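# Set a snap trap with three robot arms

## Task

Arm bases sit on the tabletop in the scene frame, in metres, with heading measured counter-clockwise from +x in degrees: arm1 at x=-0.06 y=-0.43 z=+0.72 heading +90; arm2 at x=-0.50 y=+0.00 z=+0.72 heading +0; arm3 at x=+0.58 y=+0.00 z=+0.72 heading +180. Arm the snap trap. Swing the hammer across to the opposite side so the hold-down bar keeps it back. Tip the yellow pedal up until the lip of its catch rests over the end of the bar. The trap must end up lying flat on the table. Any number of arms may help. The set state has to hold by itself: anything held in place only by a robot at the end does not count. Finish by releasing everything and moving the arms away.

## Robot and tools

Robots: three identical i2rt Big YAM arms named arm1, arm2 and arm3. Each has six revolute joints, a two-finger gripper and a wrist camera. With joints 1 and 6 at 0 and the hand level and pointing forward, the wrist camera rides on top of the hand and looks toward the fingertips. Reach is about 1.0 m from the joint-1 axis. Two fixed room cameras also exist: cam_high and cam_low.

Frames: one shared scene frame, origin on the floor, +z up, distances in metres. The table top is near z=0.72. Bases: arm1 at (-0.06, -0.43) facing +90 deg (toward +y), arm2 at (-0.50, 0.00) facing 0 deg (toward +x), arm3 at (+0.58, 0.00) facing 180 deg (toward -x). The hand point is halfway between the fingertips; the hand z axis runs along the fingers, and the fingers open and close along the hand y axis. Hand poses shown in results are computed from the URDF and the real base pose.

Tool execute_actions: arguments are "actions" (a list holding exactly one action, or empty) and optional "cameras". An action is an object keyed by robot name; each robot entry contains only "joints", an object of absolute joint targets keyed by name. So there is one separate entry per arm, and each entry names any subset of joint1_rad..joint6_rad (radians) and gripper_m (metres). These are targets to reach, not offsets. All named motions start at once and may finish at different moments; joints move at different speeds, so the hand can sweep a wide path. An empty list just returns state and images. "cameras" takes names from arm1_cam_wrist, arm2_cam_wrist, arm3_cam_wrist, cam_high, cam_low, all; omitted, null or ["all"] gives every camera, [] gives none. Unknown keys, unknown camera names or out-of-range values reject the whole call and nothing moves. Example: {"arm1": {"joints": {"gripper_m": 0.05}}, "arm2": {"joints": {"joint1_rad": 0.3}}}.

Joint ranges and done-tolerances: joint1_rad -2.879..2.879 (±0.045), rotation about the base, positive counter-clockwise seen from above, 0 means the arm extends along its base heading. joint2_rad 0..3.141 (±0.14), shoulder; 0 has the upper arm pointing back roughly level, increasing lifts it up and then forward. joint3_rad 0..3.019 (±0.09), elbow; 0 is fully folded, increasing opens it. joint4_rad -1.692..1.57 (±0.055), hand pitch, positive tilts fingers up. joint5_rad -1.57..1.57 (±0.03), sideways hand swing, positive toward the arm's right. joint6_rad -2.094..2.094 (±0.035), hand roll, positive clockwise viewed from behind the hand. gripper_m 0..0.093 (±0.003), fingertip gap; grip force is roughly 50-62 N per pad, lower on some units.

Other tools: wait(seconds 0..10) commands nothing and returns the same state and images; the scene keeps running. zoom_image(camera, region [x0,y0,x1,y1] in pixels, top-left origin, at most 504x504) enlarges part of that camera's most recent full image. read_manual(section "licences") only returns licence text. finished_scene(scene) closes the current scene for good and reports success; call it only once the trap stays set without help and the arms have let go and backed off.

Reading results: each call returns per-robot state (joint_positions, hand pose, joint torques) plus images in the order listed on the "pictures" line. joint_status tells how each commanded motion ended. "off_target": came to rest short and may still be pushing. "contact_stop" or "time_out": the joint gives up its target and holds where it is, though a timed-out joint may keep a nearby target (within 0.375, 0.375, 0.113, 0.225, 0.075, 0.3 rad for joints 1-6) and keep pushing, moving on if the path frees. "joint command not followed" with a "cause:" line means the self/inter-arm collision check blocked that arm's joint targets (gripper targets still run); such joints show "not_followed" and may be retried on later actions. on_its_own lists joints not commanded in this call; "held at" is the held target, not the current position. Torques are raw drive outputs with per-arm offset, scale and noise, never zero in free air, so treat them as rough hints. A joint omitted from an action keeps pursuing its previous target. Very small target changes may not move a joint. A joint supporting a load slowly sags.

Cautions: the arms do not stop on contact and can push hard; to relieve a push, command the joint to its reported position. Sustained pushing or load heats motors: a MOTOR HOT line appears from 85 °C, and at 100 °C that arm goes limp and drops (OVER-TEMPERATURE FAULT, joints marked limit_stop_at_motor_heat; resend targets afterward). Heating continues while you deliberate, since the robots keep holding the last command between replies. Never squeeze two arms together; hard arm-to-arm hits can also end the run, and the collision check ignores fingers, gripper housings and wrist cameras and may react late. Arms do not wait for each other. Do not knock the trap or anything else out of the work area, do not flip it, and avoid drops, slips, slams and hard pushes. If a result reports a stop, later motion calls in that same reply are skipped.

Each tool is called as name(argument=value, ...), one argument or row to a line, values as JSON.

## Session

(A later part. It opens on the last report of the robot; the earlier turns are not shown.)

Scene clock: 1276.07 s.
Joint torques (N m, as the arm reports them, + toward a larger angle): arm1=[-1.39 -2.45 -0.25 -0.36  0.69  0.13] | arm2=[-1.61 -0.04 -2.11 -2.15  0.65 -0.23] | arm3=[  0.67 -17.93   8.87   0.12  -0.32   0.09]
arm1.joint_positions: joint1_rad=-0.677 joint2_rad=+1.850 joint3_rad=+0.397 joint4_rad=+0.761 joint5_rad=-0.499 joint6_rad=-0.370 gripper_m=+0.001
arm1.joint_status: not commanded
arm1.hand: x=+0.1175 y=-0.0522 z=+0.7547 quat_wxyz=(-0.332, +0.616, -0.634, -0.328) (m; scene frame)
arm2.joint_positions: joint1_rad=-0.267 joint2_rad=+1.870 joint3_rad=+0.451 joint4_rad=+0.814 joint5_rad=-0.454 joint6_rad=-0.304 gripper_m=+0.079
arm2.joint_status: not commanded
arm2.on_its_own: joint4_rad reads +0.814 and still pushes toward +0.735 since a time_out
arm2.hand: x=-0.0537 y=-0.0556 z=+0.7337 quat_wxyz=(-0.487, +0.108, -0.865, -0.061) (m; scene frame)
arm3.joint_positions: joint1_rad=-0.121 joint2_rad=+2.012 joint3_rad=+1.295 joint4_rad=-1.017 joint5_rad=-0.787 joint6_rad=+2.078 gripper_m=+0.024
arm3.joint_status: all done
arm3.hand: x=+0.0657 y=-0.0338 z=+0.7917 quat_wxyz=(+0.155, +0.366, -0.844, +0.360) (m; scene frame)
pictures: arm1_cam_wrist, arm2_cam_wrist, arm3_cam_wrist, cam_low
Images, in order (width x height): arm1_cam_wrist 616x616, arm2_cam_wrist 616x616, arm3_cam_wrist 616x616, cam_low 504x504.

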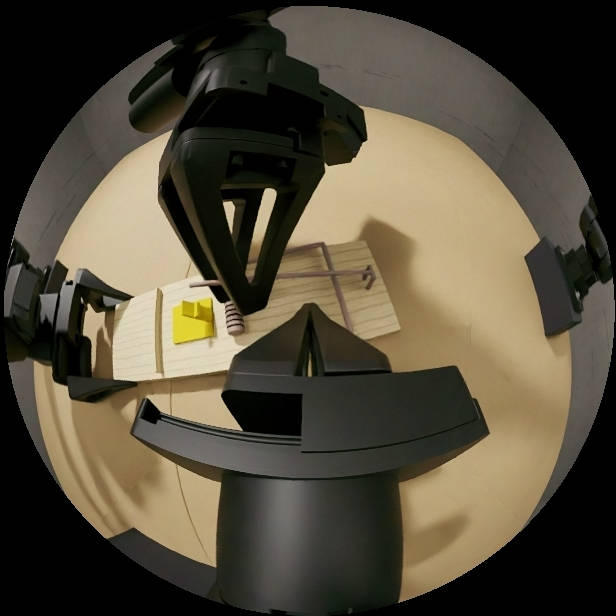

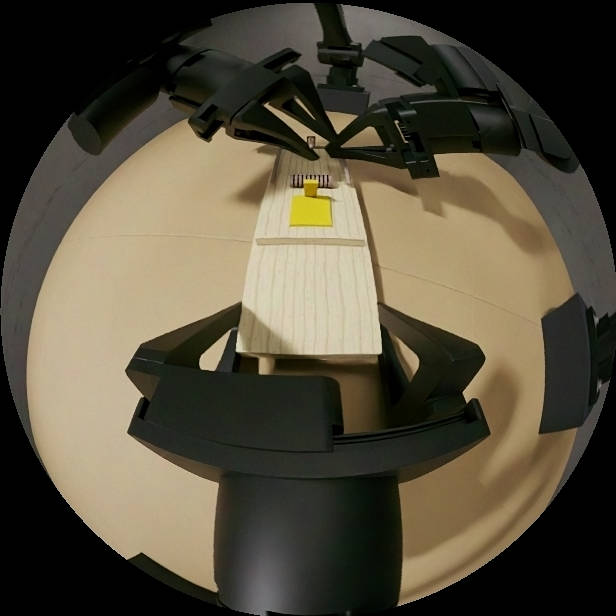

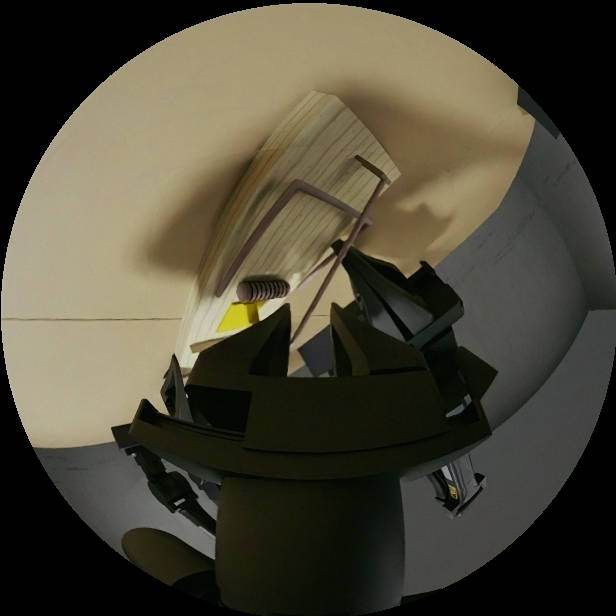

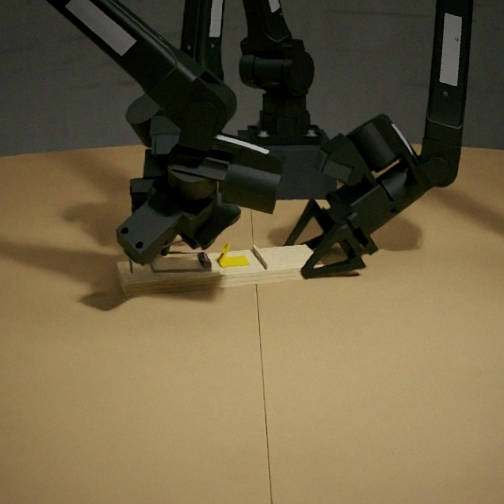

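execute_actions(
  actions=[
    {"arm3": {"joints": {"joint1_rad": -0.15, "joint2_rad": 2.068}}},
  ],
  cameras=["arm1_cam_wrist", "arm2_cam_wrist", "arm3_cam_wrist", "cam_low"],
)

Scene clock: 1290.27 s.
Joint torques (N m, as the arm reports them, + toward a larger angle): arm1=[-1.61 -2.44 -0.3  -0.44  0.7   0.14] | arm2=[-1.57 -0.24 -2.06 -2.18  0.66 -0.22] | arm3=[ -0.82 -18.6    8.66   0.05  -0.31   0.1 ]
arm1.joint_positions: joint1_rad=-0.677 joint2_rad=+1.850 joint3_rad=+0.397 joint4_rad=+0.761 joint5_rad=-0.499 joint6_rad=-0.370 gripper_m=+0.001
arm1.joint_status: not commanded
arm1.hand: x=+0.1175 y=-0.0522 z=+0.7547 quat_wxyz=(-0.332, +0.616, -0.634, -0.328) (m; scene frame)
arm2.joint_positions: joint1_rad=-0.267 joint2_rad=+1.870 joint3_rad=+0.451 joint4_rad=+0.814 joint5_rad=-0.454 joint6_rad=-0.304 gripper_m=+0.079
arm2.joint_status: not commanded
arm2.on_its_own: joint4_rad reads +0.814 and still pushes toward +0.735 since a time_out
arm2.hand: x=-0.0537 y=-0.0556 z=+0.7337 quat_wxyz=(-0.487, +0.108, -0.865, -0.061) (m; scene frame)
arm3.joint_positions: joint1_rad=-0.140 joint2_rad=+2.041 joint3_rad=+1.295 joint4_rad=-1.017 joint5_rad=-0.787 joint6_rad=+2.078 gripper_m=+0.024
arm3.joint_status: all done
arm3.hand: x=+0.0693 y=-0.0248 z=+0.7778 quat_wxyz=(+0.148, +0.352, -0.849, +0.366) (m; scene frame)
pictures: arm1_cam_wrist, arm2_cam_wrist, arm3_cam_wrist, cam_low
Images, in order (width x height): arm1_cam_wrist 616x616, arm2_cam_wrist 616x616, arm3_cam_wrist 616x616, cam_low 504x504.

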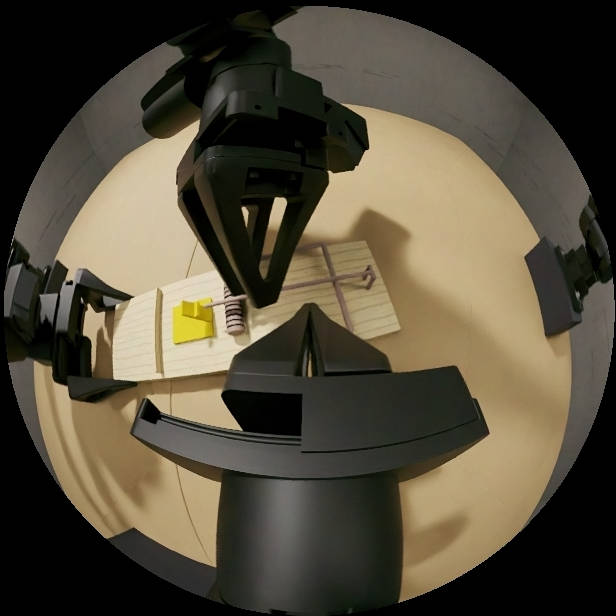

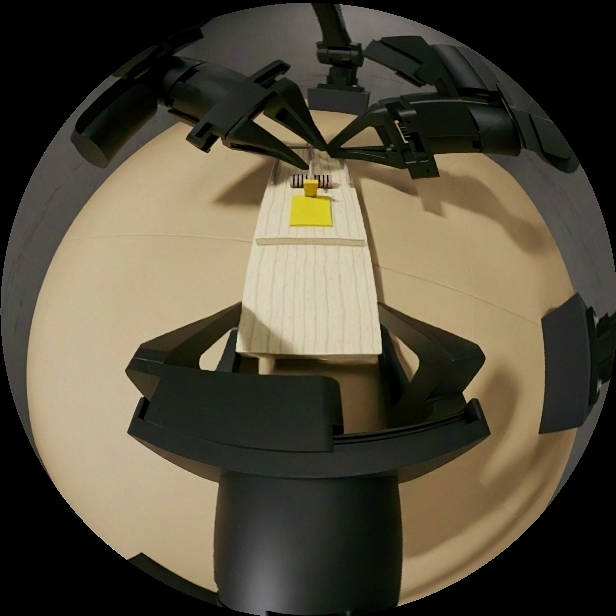

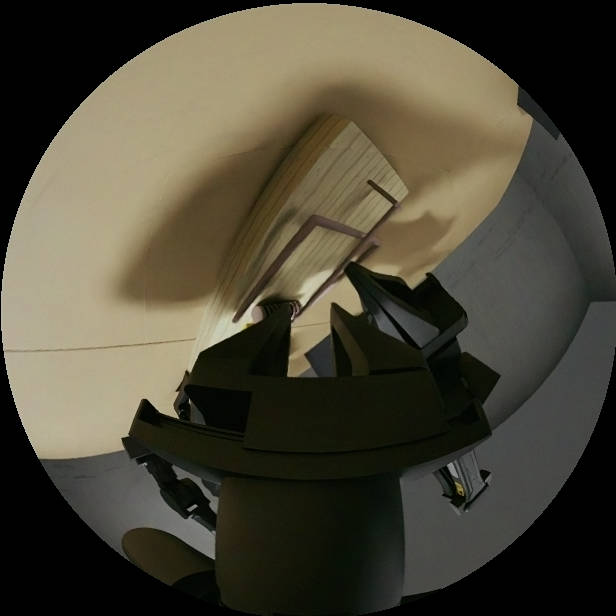

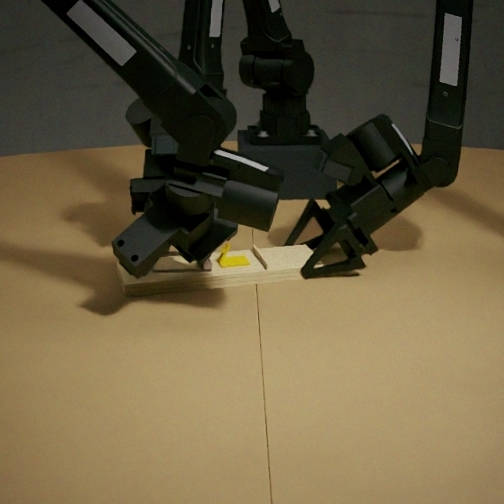

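zoom_image(
  camera="arm2_cam_wrist",
  region=[250, 100, 390, 220],
)

zoom_image(
  camera="arm1_cam_wrist",
  region=[160, 250, 310, 360],
)

Region (250, 100, 390, 220) of arm2_cam_wrist's 616x616 image, scaled by 3.600, with more detail than that image has; it fills the top 432 rows of this view, and the rest is white.

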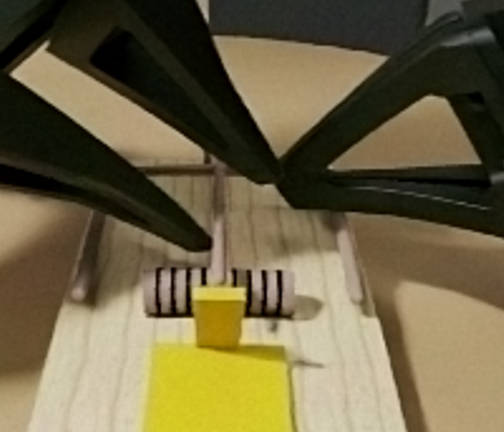

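Region (160, 250, 310, 360) of arm1_cam_wrist's 616x616 image, scaled by 3.360, with more detail than that image has; it fills the top 370 rows of this view, and the rest is white.

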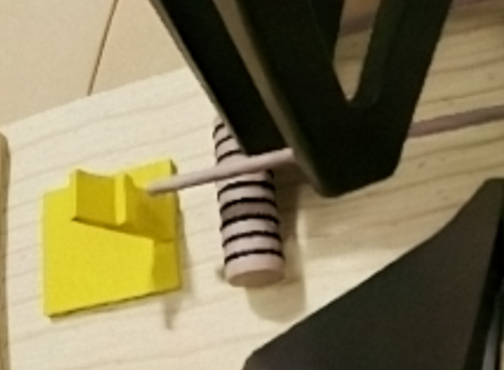

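execute_actions(
  actions=[
    {"arm3": {"joints": {"joint2_rad": 2.041, "joint3_rad": 1.508, "joint4_rad": -1.08, "joint6_rad": 1.44, "gripper_m": 0.0}}},
  ],
)

Scene clock: 1358.30 s.
Joint torques (N m, as the arm reports them, + toward a larger angle): arm1=[-1.66 -2.93 -0.45 -0.26  0.95  0.14] | arm2=[-1.21 -0.06 -1.64 -2.28  0.84 -0.17] | arm3=[  0.24 -21.88   9.42   0.36  -0.49  -0.11]
arm1.joint_positions: joint1_rad=-0.671 joint2_rad=+1.851 joint3_rad=+0.397 joint4_rad=+0.761 joint5_rad=-0.505 joint6_rad=-0.370 gripper_m=+0.001
arm1.joint_status: not commanded
arm1.hand: x=+0.1142 y=-0.0511 z=+0.7546 quat_wxyz=(-0.329, +0.619, -0.631, -0.332) (m; scene frame)
arm2.joint_positions: joint1_rad=-0.272 joint2_rad=+1.867 joint3_rad=+0.444 joint4_rad=+0.814 joint5_rad=-0.458 joint6_rad=-0.309 gripper_m=+0.079
arm2.joint_status: not commanded
arm2.on_its_own: joint4_rad reads +0.814 and still pushes toward +0.735 since a time_out
arm2.hand: x=-0.0565 y=-0.0566 z=+0.7336 quat_wxyz=(-0.486, +0.108, -0.865, -0.061) (m; scene frame)
arm3.joint_positions: joint1_rad=-0.152 joint2_rad=+2.035 joint3_rad=+1.489 joint4_rad=-1.084 joint5_rad=-0.783 joint6_rad=+1.448 gripper_m=+0.000
arm3.joint_status: all done
arm3.hand: x=-0.0001 y=-0.0040 z=+0.8352 quat_wxyz=(+0.291, +0.616, -0.688, +0.251) (m; scene frame)
pictures: arm1_cam_wrist, arm2_cam_wrist, arm3_cam_wrist, cam_high, cam_low
Images, in order (width x height): arm1_cam_wrist 616x616, arm2_cam_wrist 616x616, arm3_cam_wrist 616x616, cam_high 504x504, cam_low 504x504.

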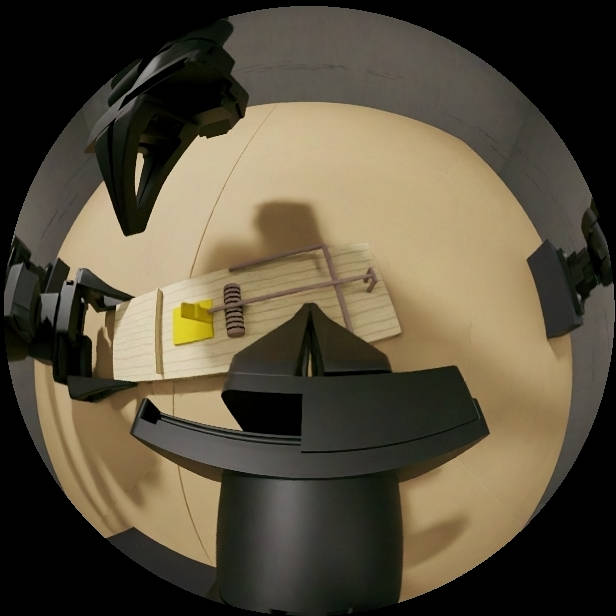

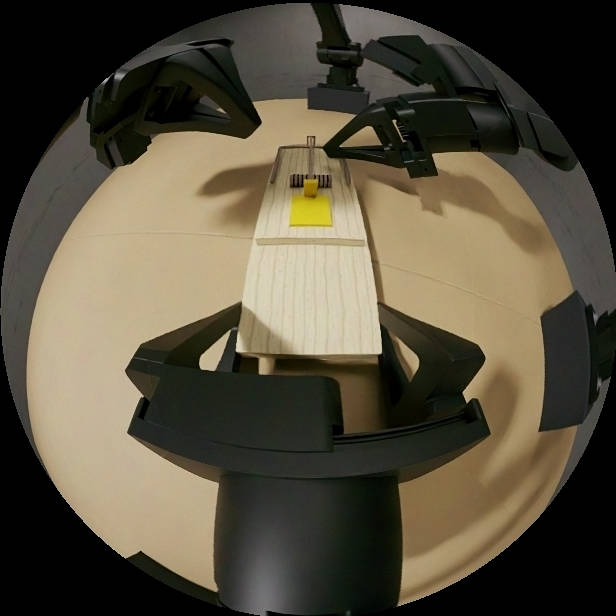

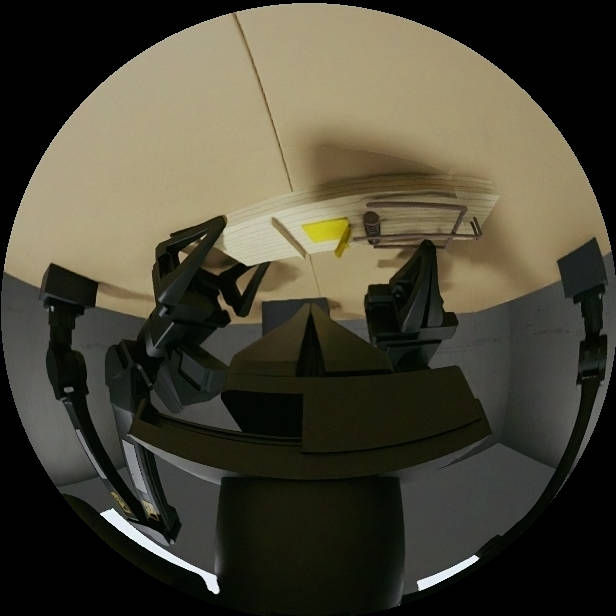

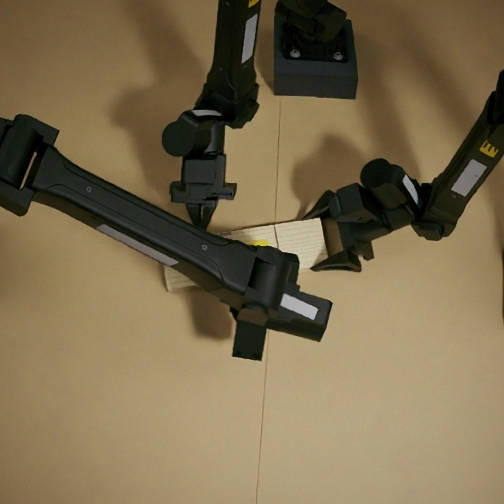

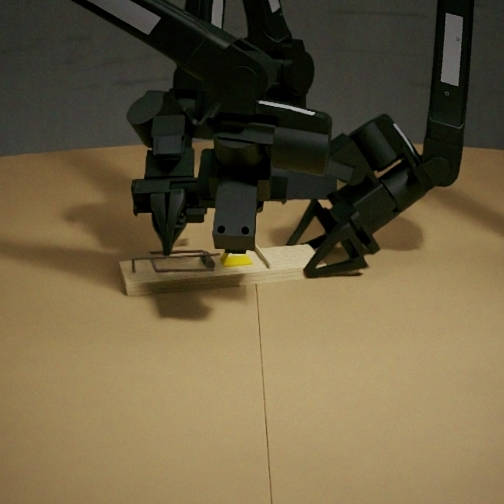

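zoom_image(
  camera="arm3_cam_wrist",
  region=[250, 170, 510, 330],
)

zoom_image(
  camera="arm1_cam_wrist",
  region=[160, 250, 310, 360],
)

Region (250, 170, 510, 330) of arm3_cam_wrist's 616x616 image, scaled by 1.938, with more detail than that image has; it fills the top 310 rows of this view, and the rest is white.

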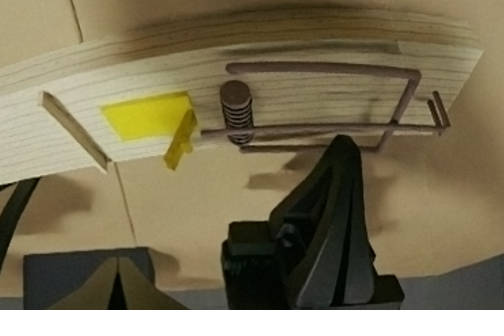

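Region (160, 250, 310, 360) of arm1_cam_wrist's 616x616 image, scaled by 3.360, with more detail than that image has; it fills the top 370 rows of this view, and the rest is white.

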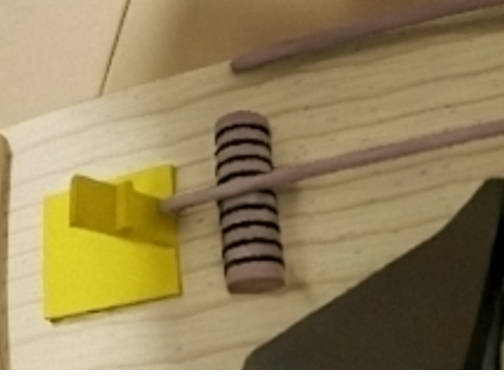

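execute_actions(
  actions=[
    {"arm3": {"joints": {"joint1_rad": -0.084, "joint2_rad": 2.15, "joint4_rad": -1.035}}},
  ],
  cameras=["arm1_cam_wrist", "arm2_cam_wrist", "arm3_cam_wrist", "cam_low"],
)

Scene clock: 1385.97 s.
Joint torques (N m, as the arm reports them, + toward a larger angle): arm1=[-1.98 -2.32 -0.42 -0.4   0.97  0.14] | arm2=[-1.17 -0.19 -1.67 -2.1   0.84 -0.17] | arm3=[ -0.06 -22.24   8.78   0.47  -0.48  -0.08]
arm1.joint_positions: joint1_rad=-0.671 joint2_rad=+1.851 joint3_rad=+0.397 joint4_rad=+0.761 joint5_rad=-0.505 joint6_rad=-0.370 gripper_m=+0.001
arm1.joint_status: not commanded
arm1.hand: x=+0.1142 y=-0.0511 z=+0.7546 quat_wxyz=(-0.329, +0.619, -0.631, -0.332) (m; scene frame)
arm2.joint_positions: joint1_rad=-0.272 joint2_rad=+1.867 joint3_rad=+0.444 joint4_rad=+0.814 joint5_rad=-0.458 joint6_rad=-0.309 gripper_m=+0.079
arm2.joint_status: not commanded
arm2.on_its_own: joint4_rad reads +0.814 and still pushes toward +0.735 since a time_out
arm2.hand: x=-0.0565 y=-0.0566 z=+0.7336 quat_wxyz=(-0.486, +0.108, -0.865, -0.061) (m; scene frame)
arm3.joint_positions: joint1_rad=-0.080 joint2_rad=+2.140 joint3_rad=+1.489 joint4_rad=-1.043 joint5_rad=-0.783 joint6_rad=+1.447 gripper_m=+0.000
arm3.joint_status: all done
arm3.hand: x=+0.0065 y=-0.0462 z=+0.7780 quat_wxyz=(+0.264, +0.631, -0.672, +0.284) (m; scene frame)
pictures: arm1_cam_wrist, arm2_cam_wrist, arm3_cam_wrist, cam_low
Images, in order (width x height): arm1_cam_wrist 616x616, arm2_cam_wrist 616x616, arm3_cam_wrist 616x616, cam_low 504x504.

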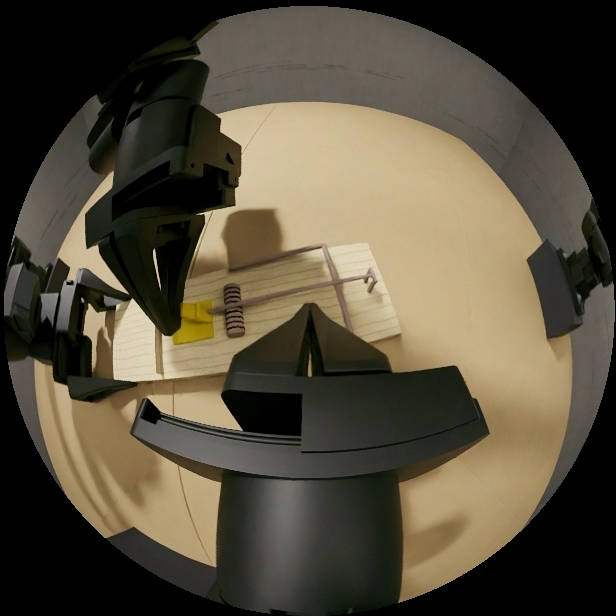

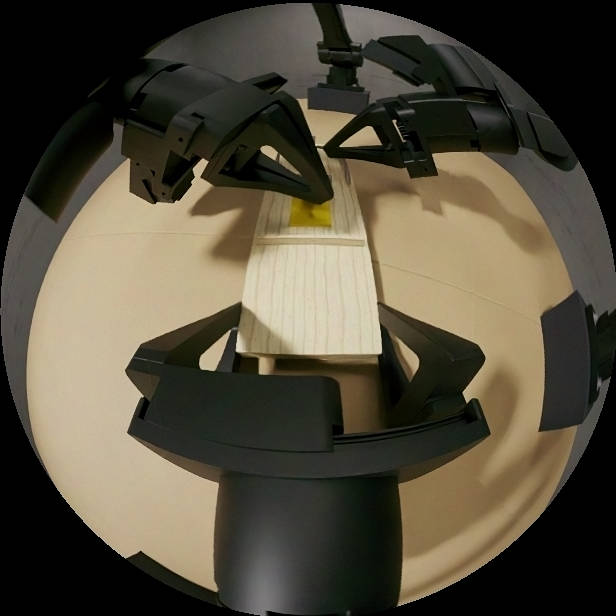

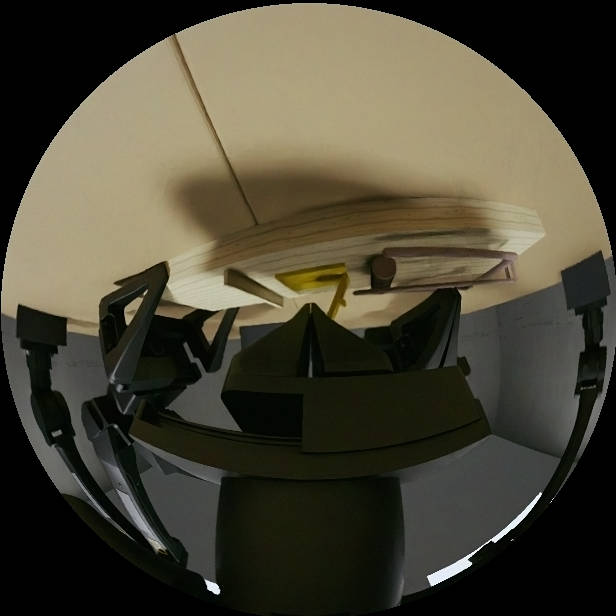

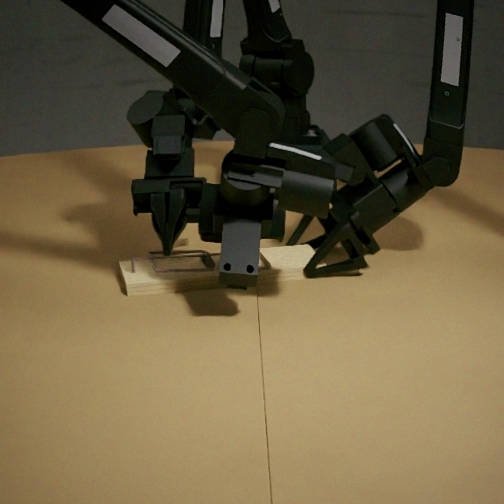

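zoom_image(
  camera="arm3_cam_wrist",
  region=[260, 240, 420, 350],
)

zoom_image(
  camera="arm1_cam_wrist",
  region=[130, 260, 270, 360],
)

zoom_image(
  camera="arm2_cam_wrist",
  region=[240, 130, 390, 250],
)

Region (260, 240, 420, 350) of arm3_cam_wrist's 616x616 image, scaled by 3.150, with more detail than that image has; it fills the top 346 rows of this view, and the rest is white.

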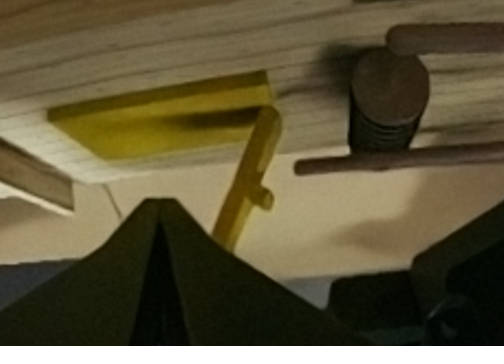

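Region (130, 260, 270, 360) of arm1_cam_wrist's 616x616 image, scaled by 3.600, with more detail than that image has; it fills the top 360 rows of this view, and the rest is white.

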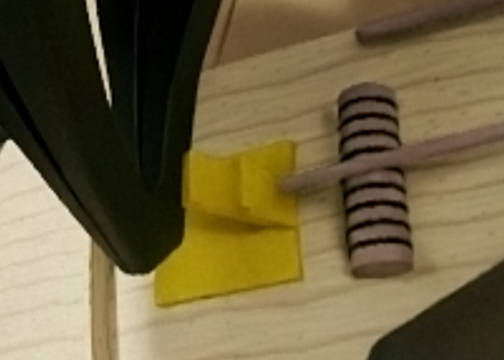

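Region (240, 130, 390, 250) of arm2_cam_wrist's 616x616 image, scaled by 3.360, with more detail than that image has; it fills the top 403 rows of this view, and the rest is white.

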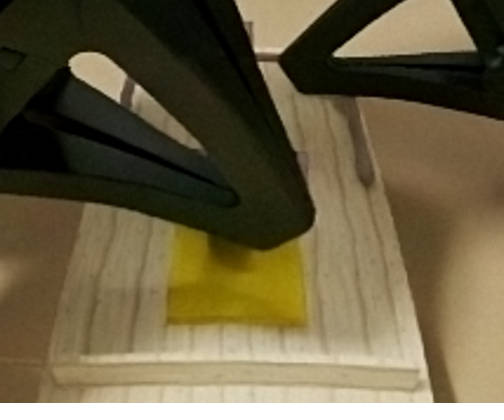

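execute_actions(
  actions=[
    {"arm3": {"joints": {"joint1_rad": -0.1, "joint3_rad": 1.468, "joint4_rad": -1.125}}},
  ],
  cameras=["arm1_cam_wrist", "arm2_cam_wrist", "arm3_cam_wrist"],
)

Scene clock: 1405.43 s.
Joint torques (N m, as the arm reports them, + toward a larger angle): arm1=[-1.8  -2.45 -0.38 -0.3   0.98  0.14] | arm2=[-1.11  0.09 -1.68 -2.22  0.84 -0.17] | arm3=[ -0.57 -21.93   5.77  -0.91  -0.43  -0.05]
arm1.joint_positions: joint1_rad=-0.671 joint2_rad=+1.851 joint3_rad=+0.397 joint4_rad=+0.761 joint5_rad=-0.505 joint6_rad=-0.370 gripper_m=+0.001
arm1.joint_status: not commanded
arm1.hand: x=+0.1142 y=-0.0511 z=+0.7546 quat_wxyz=(-0.329, +0.619, -0.631, -0.332) (m; scene frame)
arm2.joint_positions: joint1_rad=-0.272 joint2_rad=+1.867 joint3_rad=+0.444 joint4_rad=+0.814 joint5_rad=-0.458 joint6_rad=-0.309 gripper_m=+0.079
arm2.joint_status: not commanded
arm2.on_its_own: joint4_rad reads +0.814 and still pushes toward +0.735 since a time_out
arm2.hand: x=-0.0565 y=-0.0566 z=+0.7336 quat_wxyz=(-0.486, +0.108, -0.865, -0.061) (m; scene frame)
arm3.joint_positions: joint1_rad=-0.088 joint2_rad=+2.140 joint3_rad=+1.482 joint4_rad=-1.106 joint5_rad=-0.784 joint6_rad=+1.446 gripper_m=+0.000
arm3.joint_status: all done
arm3.hand: x=+0.0211 y=-0.0443 z=+0.7784 quat_wxyz=(+0.245, +0.617, -0.681, +0.308) (m; scene frame)
pictures: arm1_cam_wrist, arm2_cam_wrist, arm3_cam_wrist
Images, in order (width x height): arm1_cam_wrist 616x616, arm2_cam_wrist 616x616, arm3_cam_wrist 616x616.

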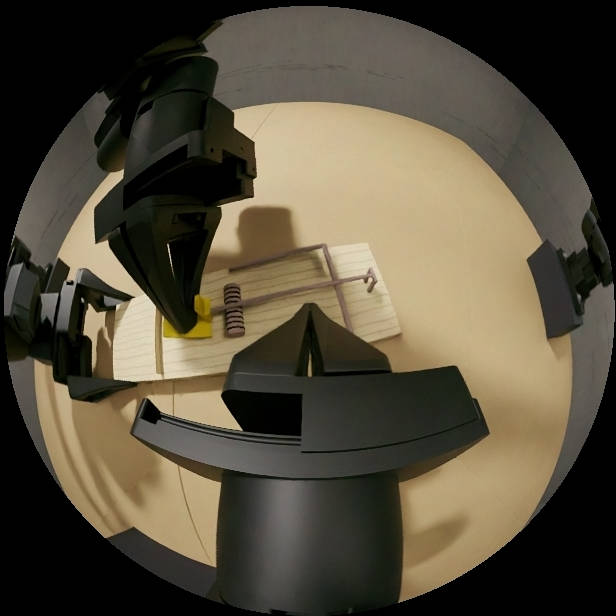

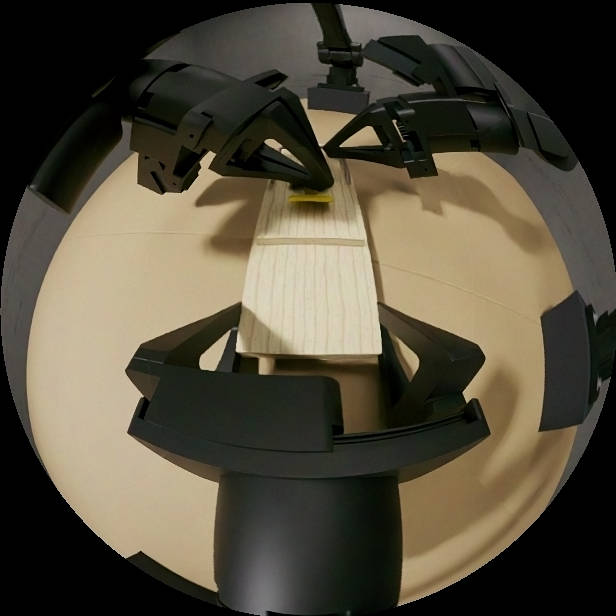

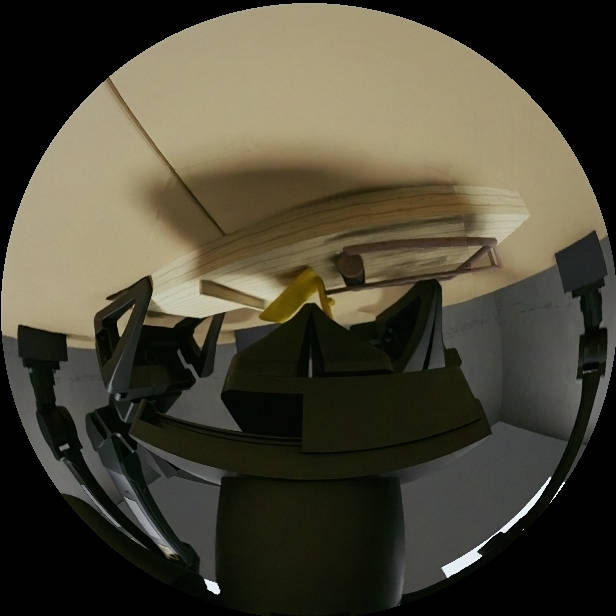

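zoom_image(
  camera="arm3_cam_wrist",
  region=[240, 240, 400, 350],
)

zoom_image(
  camera="arm1_cam_wrist",
  region=[130, 260, 270, 360],
)

Region (240, 240, 400, 350) of arm3_cam_wrist's 616x616 image, scaled by 3.150, with more detail than that image has; it fills the top 346 rows of this view, and the rest is white.

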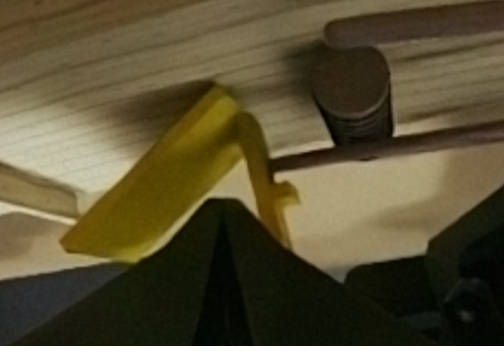

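Region (130, 260, 270, 360) of arm1_cam_wrist's 616x616 image, scaled by 3.600, with more detail than that image has; it fills the top 360 rows of this view, and the rest is white.

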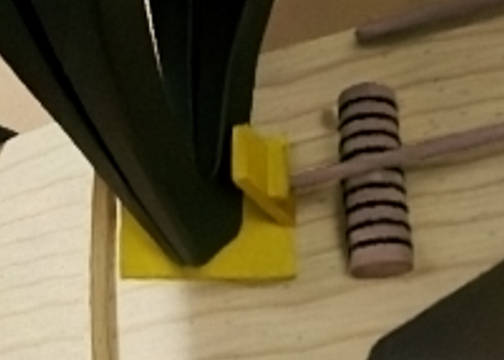

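execute_actions(
  actions=[
    {"arm1": {"joints": {"joint2_rad": 1.895, "joint3_rad": 0.378, "joint4_rad": 0.738}}},
  ],
  cameras=["arm1_cam_wrist", "arm2_cam_wrist", "arm3_cam_wrist"],
)

Scene clock: 1416.50 s.
Joint torques (N m, as the arm reports them, + toward a larger angle): arm1=[-1.68 -5.93  1.37  0.61  0.99  0.15] | arm2=[-0.9  -0.07 -1.61 -2.14  0.84 -0.17] | arm3=[ -0.71 -21.93   5.78  -0.92  -0.42  -0.05]
arm1.joint_positions: joint1_rad=-0.671 joint2_rad=+1.850 joint3_rad=+0.397 joint4_rad=+0.767 joint5_rad=-0.505 joint6_rad=-0.370 gripper_m=+0.001
arm1.joint_status: all done
arm1.hand: x=+0.1149 y=-0.0501 z=+0.7563 quat_wxyz=(-0.332, +0.619, -0.630, -0.332) (m; scene frame)
arm2.joint_positions: joint1_rad=-0.272 joint2_rad=+1.867 joint3_rad=+0.444 joint4_rad=+0.814 joint5_rad=-0.458 joint6_rad=-0.309 gripper_m=+0.079
arm2.joint_status: not commanded
arm2.on_its_own: joint4_rad reads +0.814 and still pushes toward +0.735 since a time_out
arm2.hand: x=-0.0565 y=-0.0566 z=+0.7336 quat_wxyz=(-0.486, +0.108, -0.865, -0.061) (m; scene frame)
arm3.joint_positions: joint1_rad=-0.088 joint2_rad=+2.140 joint3_rad=+1.482 joint4_rad=-1.106 joint5_rad=-0.784 joint6_rad=+1.446 gripper_m=+0.000
arm3.joint_status: not commanded
arm3.hand: x=+0.0211 y=-0.0443 z=+0.7784 quat_wxyz=(+0.245, +0.617, -0.681, +0.308) (m; scene frame)
pictures: arm1_cam_wrist, arm2_cam_wrist, arm3_cam_wrist
Images, in order (width x height): arm1_cam_wrist 616x616, arm2_cam_wrist 616x616, arm3_cam_wrist 616x616.

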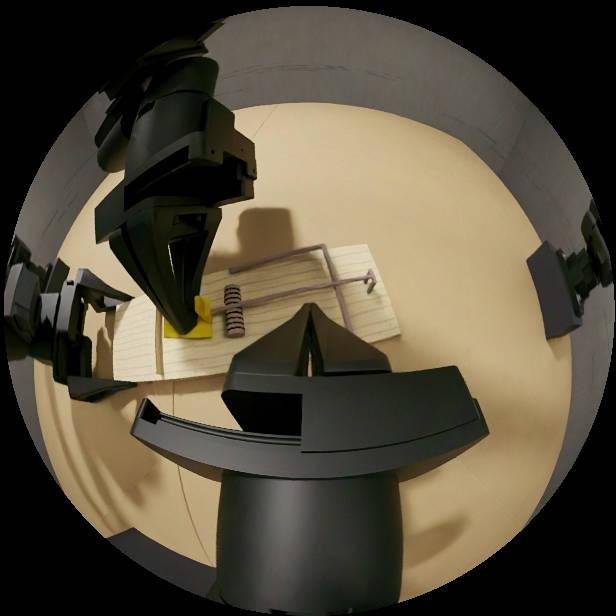

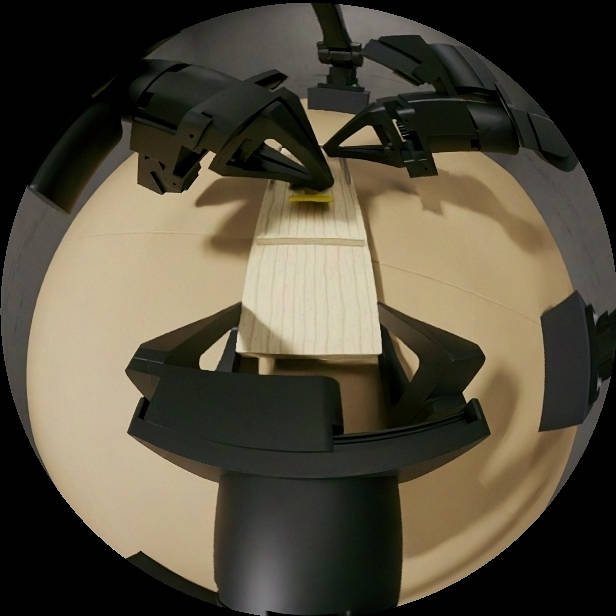

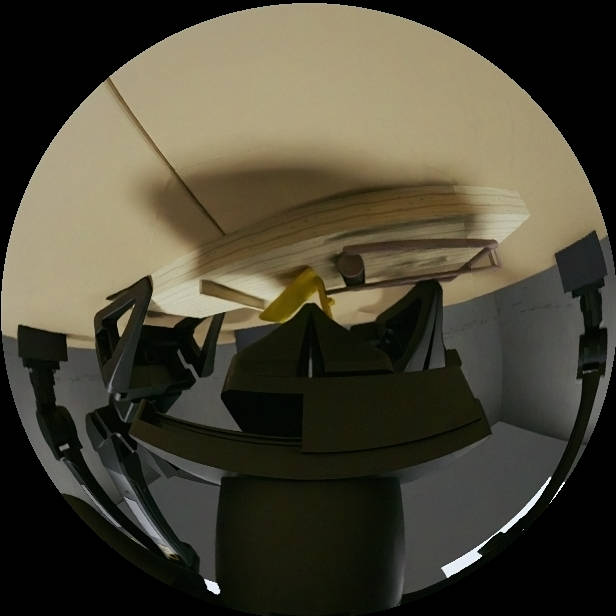

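execute_actions(
  actions=[
    {"arm1": {"joints": {"joint1_rad": -0.675, "joint2_rad": 1.86, "joint3_rad": 0.395, "joint4_rad": 0.762, "joint5_rad": -0.495}}},
  ],
  cameras=["arm1_cam_wrist", "arm2_cam_wrist", "arm3_cam_wrist"],
)

Scene clock: 1420.37 s.
Joint torques (N m, as the arm reports them, + toward a larger angle): arm1=[-1.23 -8.82  2.74  1.83  0.17  0.12] | arm2=[-1.22 -0.1  -1.62 -2.15  0.84 -0.18] | arm3=[ -0.69 -21.9    5.78  -0.91  -0.42  -0.05]
arm1.joint_positions: joint1_rad=-0.671 joint2_rad=+1.847 joint3_rad=+0.397 joint4_rad=+0.768 joint5_rad=-0.505 joint6_rad=-0.370 gripper_m=+0.001
arm1.joint_status: all done
arm1.hand: x=+0.1150 y=-0.0496 z=+0.7573 quat_wxyz=(-0.334, +0.619, -0.629, -0.333) (m; scene frame)
arm2.joint_positions: joint1_rad=-0.272 joint2_rad=+1.867 joint3_rad=+0.444 joint4_rad=+0.814 joint5_rad=-0.458 joint6_rad=-0.309 gripper_m=+0.079
arm2.joint_status: not commanded
arm2.on_its_own: joint4_rad reads +0.814 and still pushes toward +0.735 since a time_out
arm2.hand: x=-0.0565 y=-0.0566 z=+0.7336 quat_wxyz=(-0.486, +0.108, -0.865, -0.061) (m; scene frame)
arm3.joint_positions: joint1_rad=-0.088 joint2_rad=+2.140 joint3_rad=+1.482 joint4_rad=-1.106 joint5_rad=-0.784 joint6_rad=+1.445 gripper_m=+0.000
arm3.joint_status: not commanded
arm3.hand: x=+0.0211 y=-0.0443 z=+0.7784 quat_wxyz=(+0.245, +0.617, -0.681, +0.308) (m; scene frame)
pictures: arm1_cam_wrist, arm2_cam_wrist, arm3_cam_wrist
Images, in order (width x height): arm1_cam_wrist 616x616, arm2_cam_wrist 616x616, arm3_cam_wrist 616x616.

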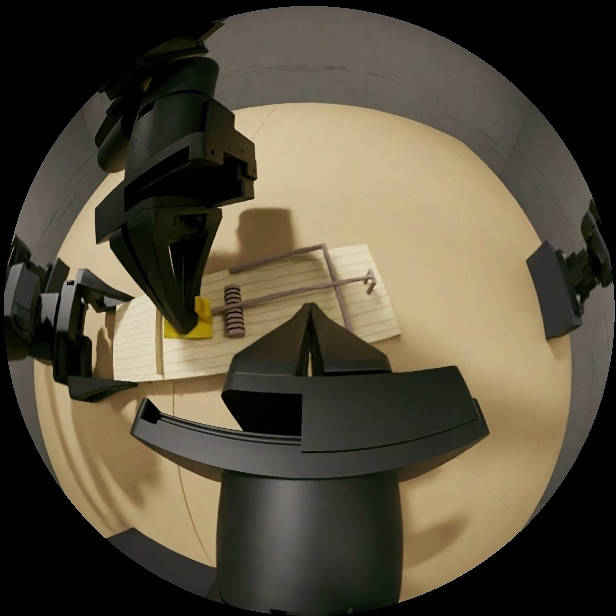

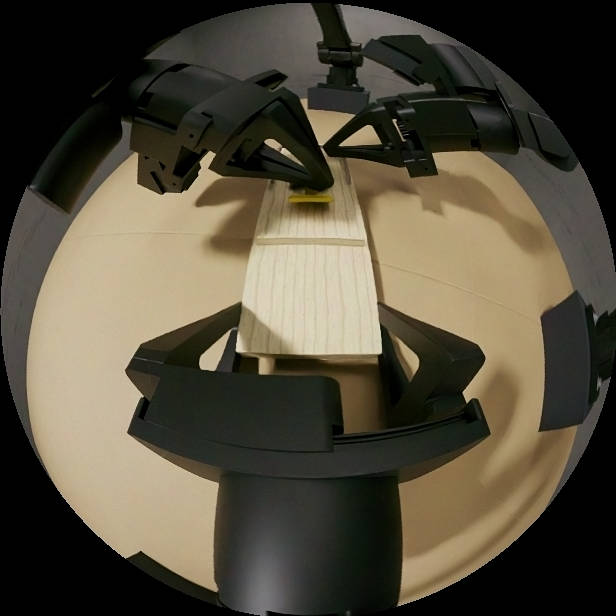

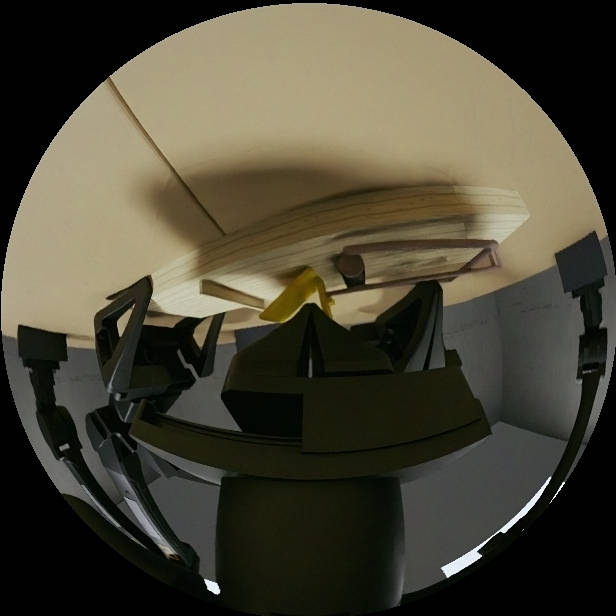

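zoom_image(
  camera="arm3_cam_wrist",
  region=[240, 240, 400, 350],
)

Region (240, 240, 400, 350) of arm3_cam_wrist's 616x616 image, scaled by 3.150, with more detail than that image has; it fills the top 346 rows of this view, and the rest is white.

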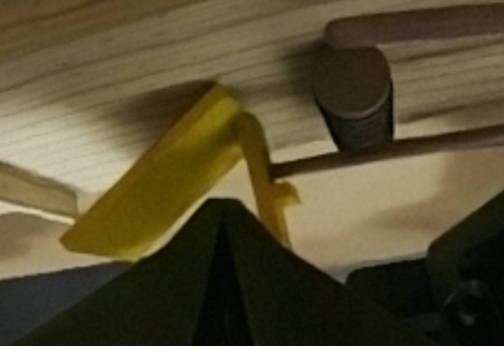

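execute_actions(
  actions=[
    {"arm1": {"joints": {"joint2_rad": 1.82}}, "arm2": {"joints": {"joint1_rad": -0.272, "joint2_rad": 1.88, "joint3_rad": 0.44, "joint4_rad": 0.808, "joint5_rad": -0.458, "joint6_rad": -0.309}}},
  ],
  cameras=["arm1_cam_wrist", "arm2_cam_wrist", "arm3_cam_wrist"],
)

Scene clock: 1432.30 s.
Joint torques (N m, as the arm reports them, + toward a larger angle): arm1=[ -1.08 -10.26   2.84   1.69  -0.07   0.14] | arm2=[-1.35 -6.46  2.28  0.95 -0.1  -0.09] | arm3=[ -0.7  -21.91   5.78  -0.91  -0.41  -0.05]
arm1.joint_positions: joint1_rad=-0.671 joint2_rad=+1.831 joint3_rad=+0.397 joint4_rad=+0.768 joint5_rad=-0.499 joint6_rad=-0.370 gripper_m=+0.001
arm1.joint_status: all done
arm1.hand: x=+0.1176 y=-0.0475 z=+0.7634 quat_wxyz=(-0.342, +0.617, -0.626, -0.331) (m; scene frame)
arm2.joint_positions: joint1_rad=-0.272 joint2_rad=+1.866 joint3_rad=+0.447 joint4_rad=+0.822 joint5_rad=-0.461 joint6_rad=-0.308 gripper_m=+0.079
arm2.joint_status: all done
arm2.hand: x=-0.0542 y=-0.0570 z=+0.7362 quat_wxyz=(-0.491, +0.109, -0.862, -0.060) (m; scene frame)
arm3.joint_positions: joint1_rad=-0.088 joint2_rad=+2.140 joint3_rad=+1.482 joint4_rad=-1.106 joint5_rad=-0.784 joint6_rad=+1.445 gripper_m=+0.000
arm3.joint_status: not commanded
arm3.hand: x=+0.0210 y=-0.0441 z=+0.7784 quat_wxyz=(+0.245, +0.617, -0.681, +0.308) (m; scene frame)
pictures: arm1_cam_wrist, arm2_cam_wrist, arm3_cam_wrist
Images, in order (width x height): arm1_cam_wrist 616x616, arm2_cam_wrist 616x616, arm3_cam_wrist 616x616.

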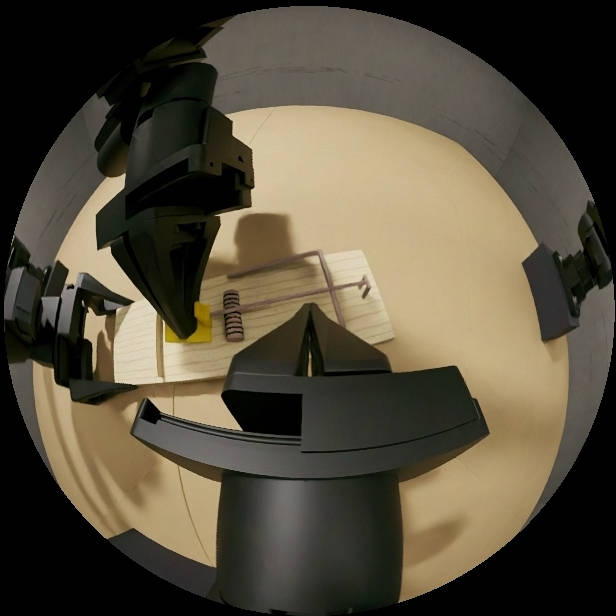

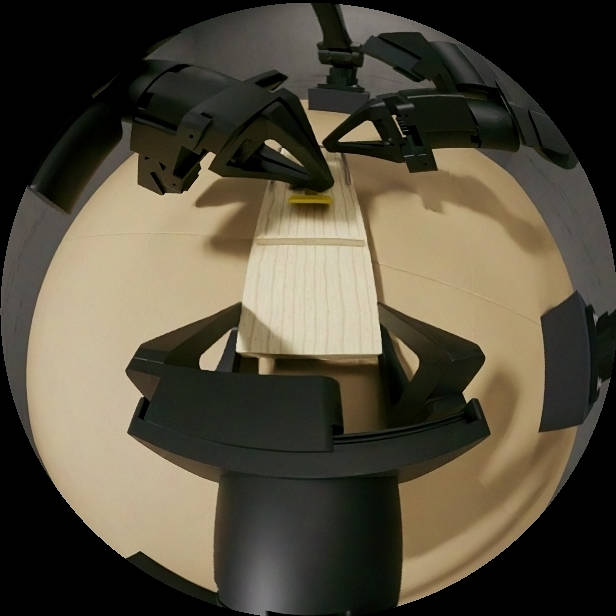

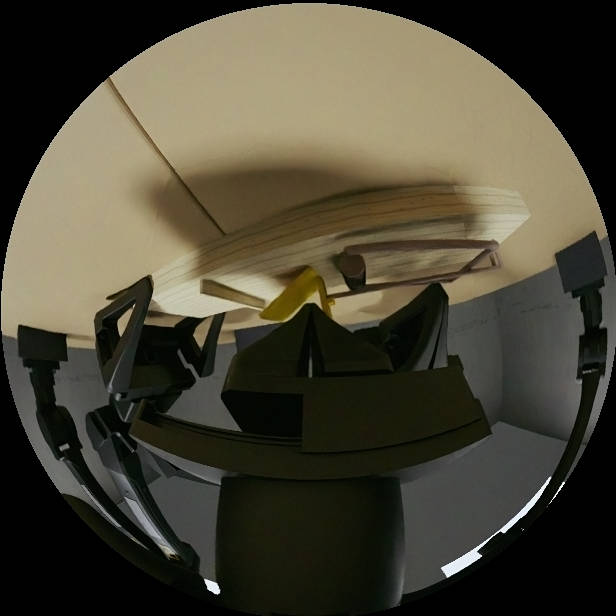

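zoom_image(
  camera="arm3_cam_wrist",
  region=[240, 230, 510, 350],
)

zoom_image(
  camera="arm3_cam_wrist",
  region=[280, 260, 380, 330],
)

Region (240, 230, 510, 350) of arm3_cam_wrist's 616x616 image, scaled by 1.867, with more detail than that image has.

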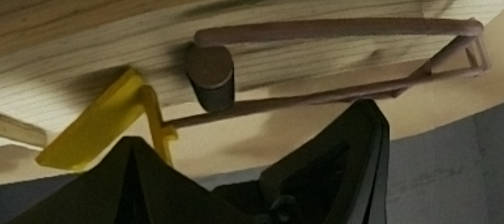

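Region (280, 260, 380, 330) of arm3_cam_wrist's 616x616 image, scaled by 5.040, with more detail than that image has; it fills the top 353 rows of this view, and the rest is white.

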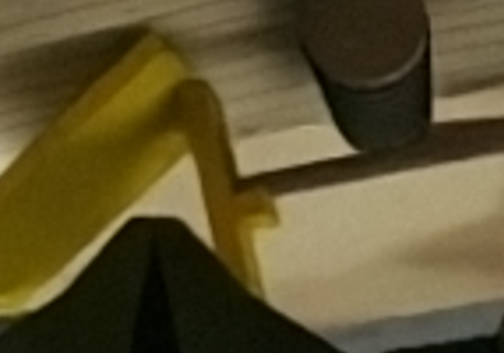

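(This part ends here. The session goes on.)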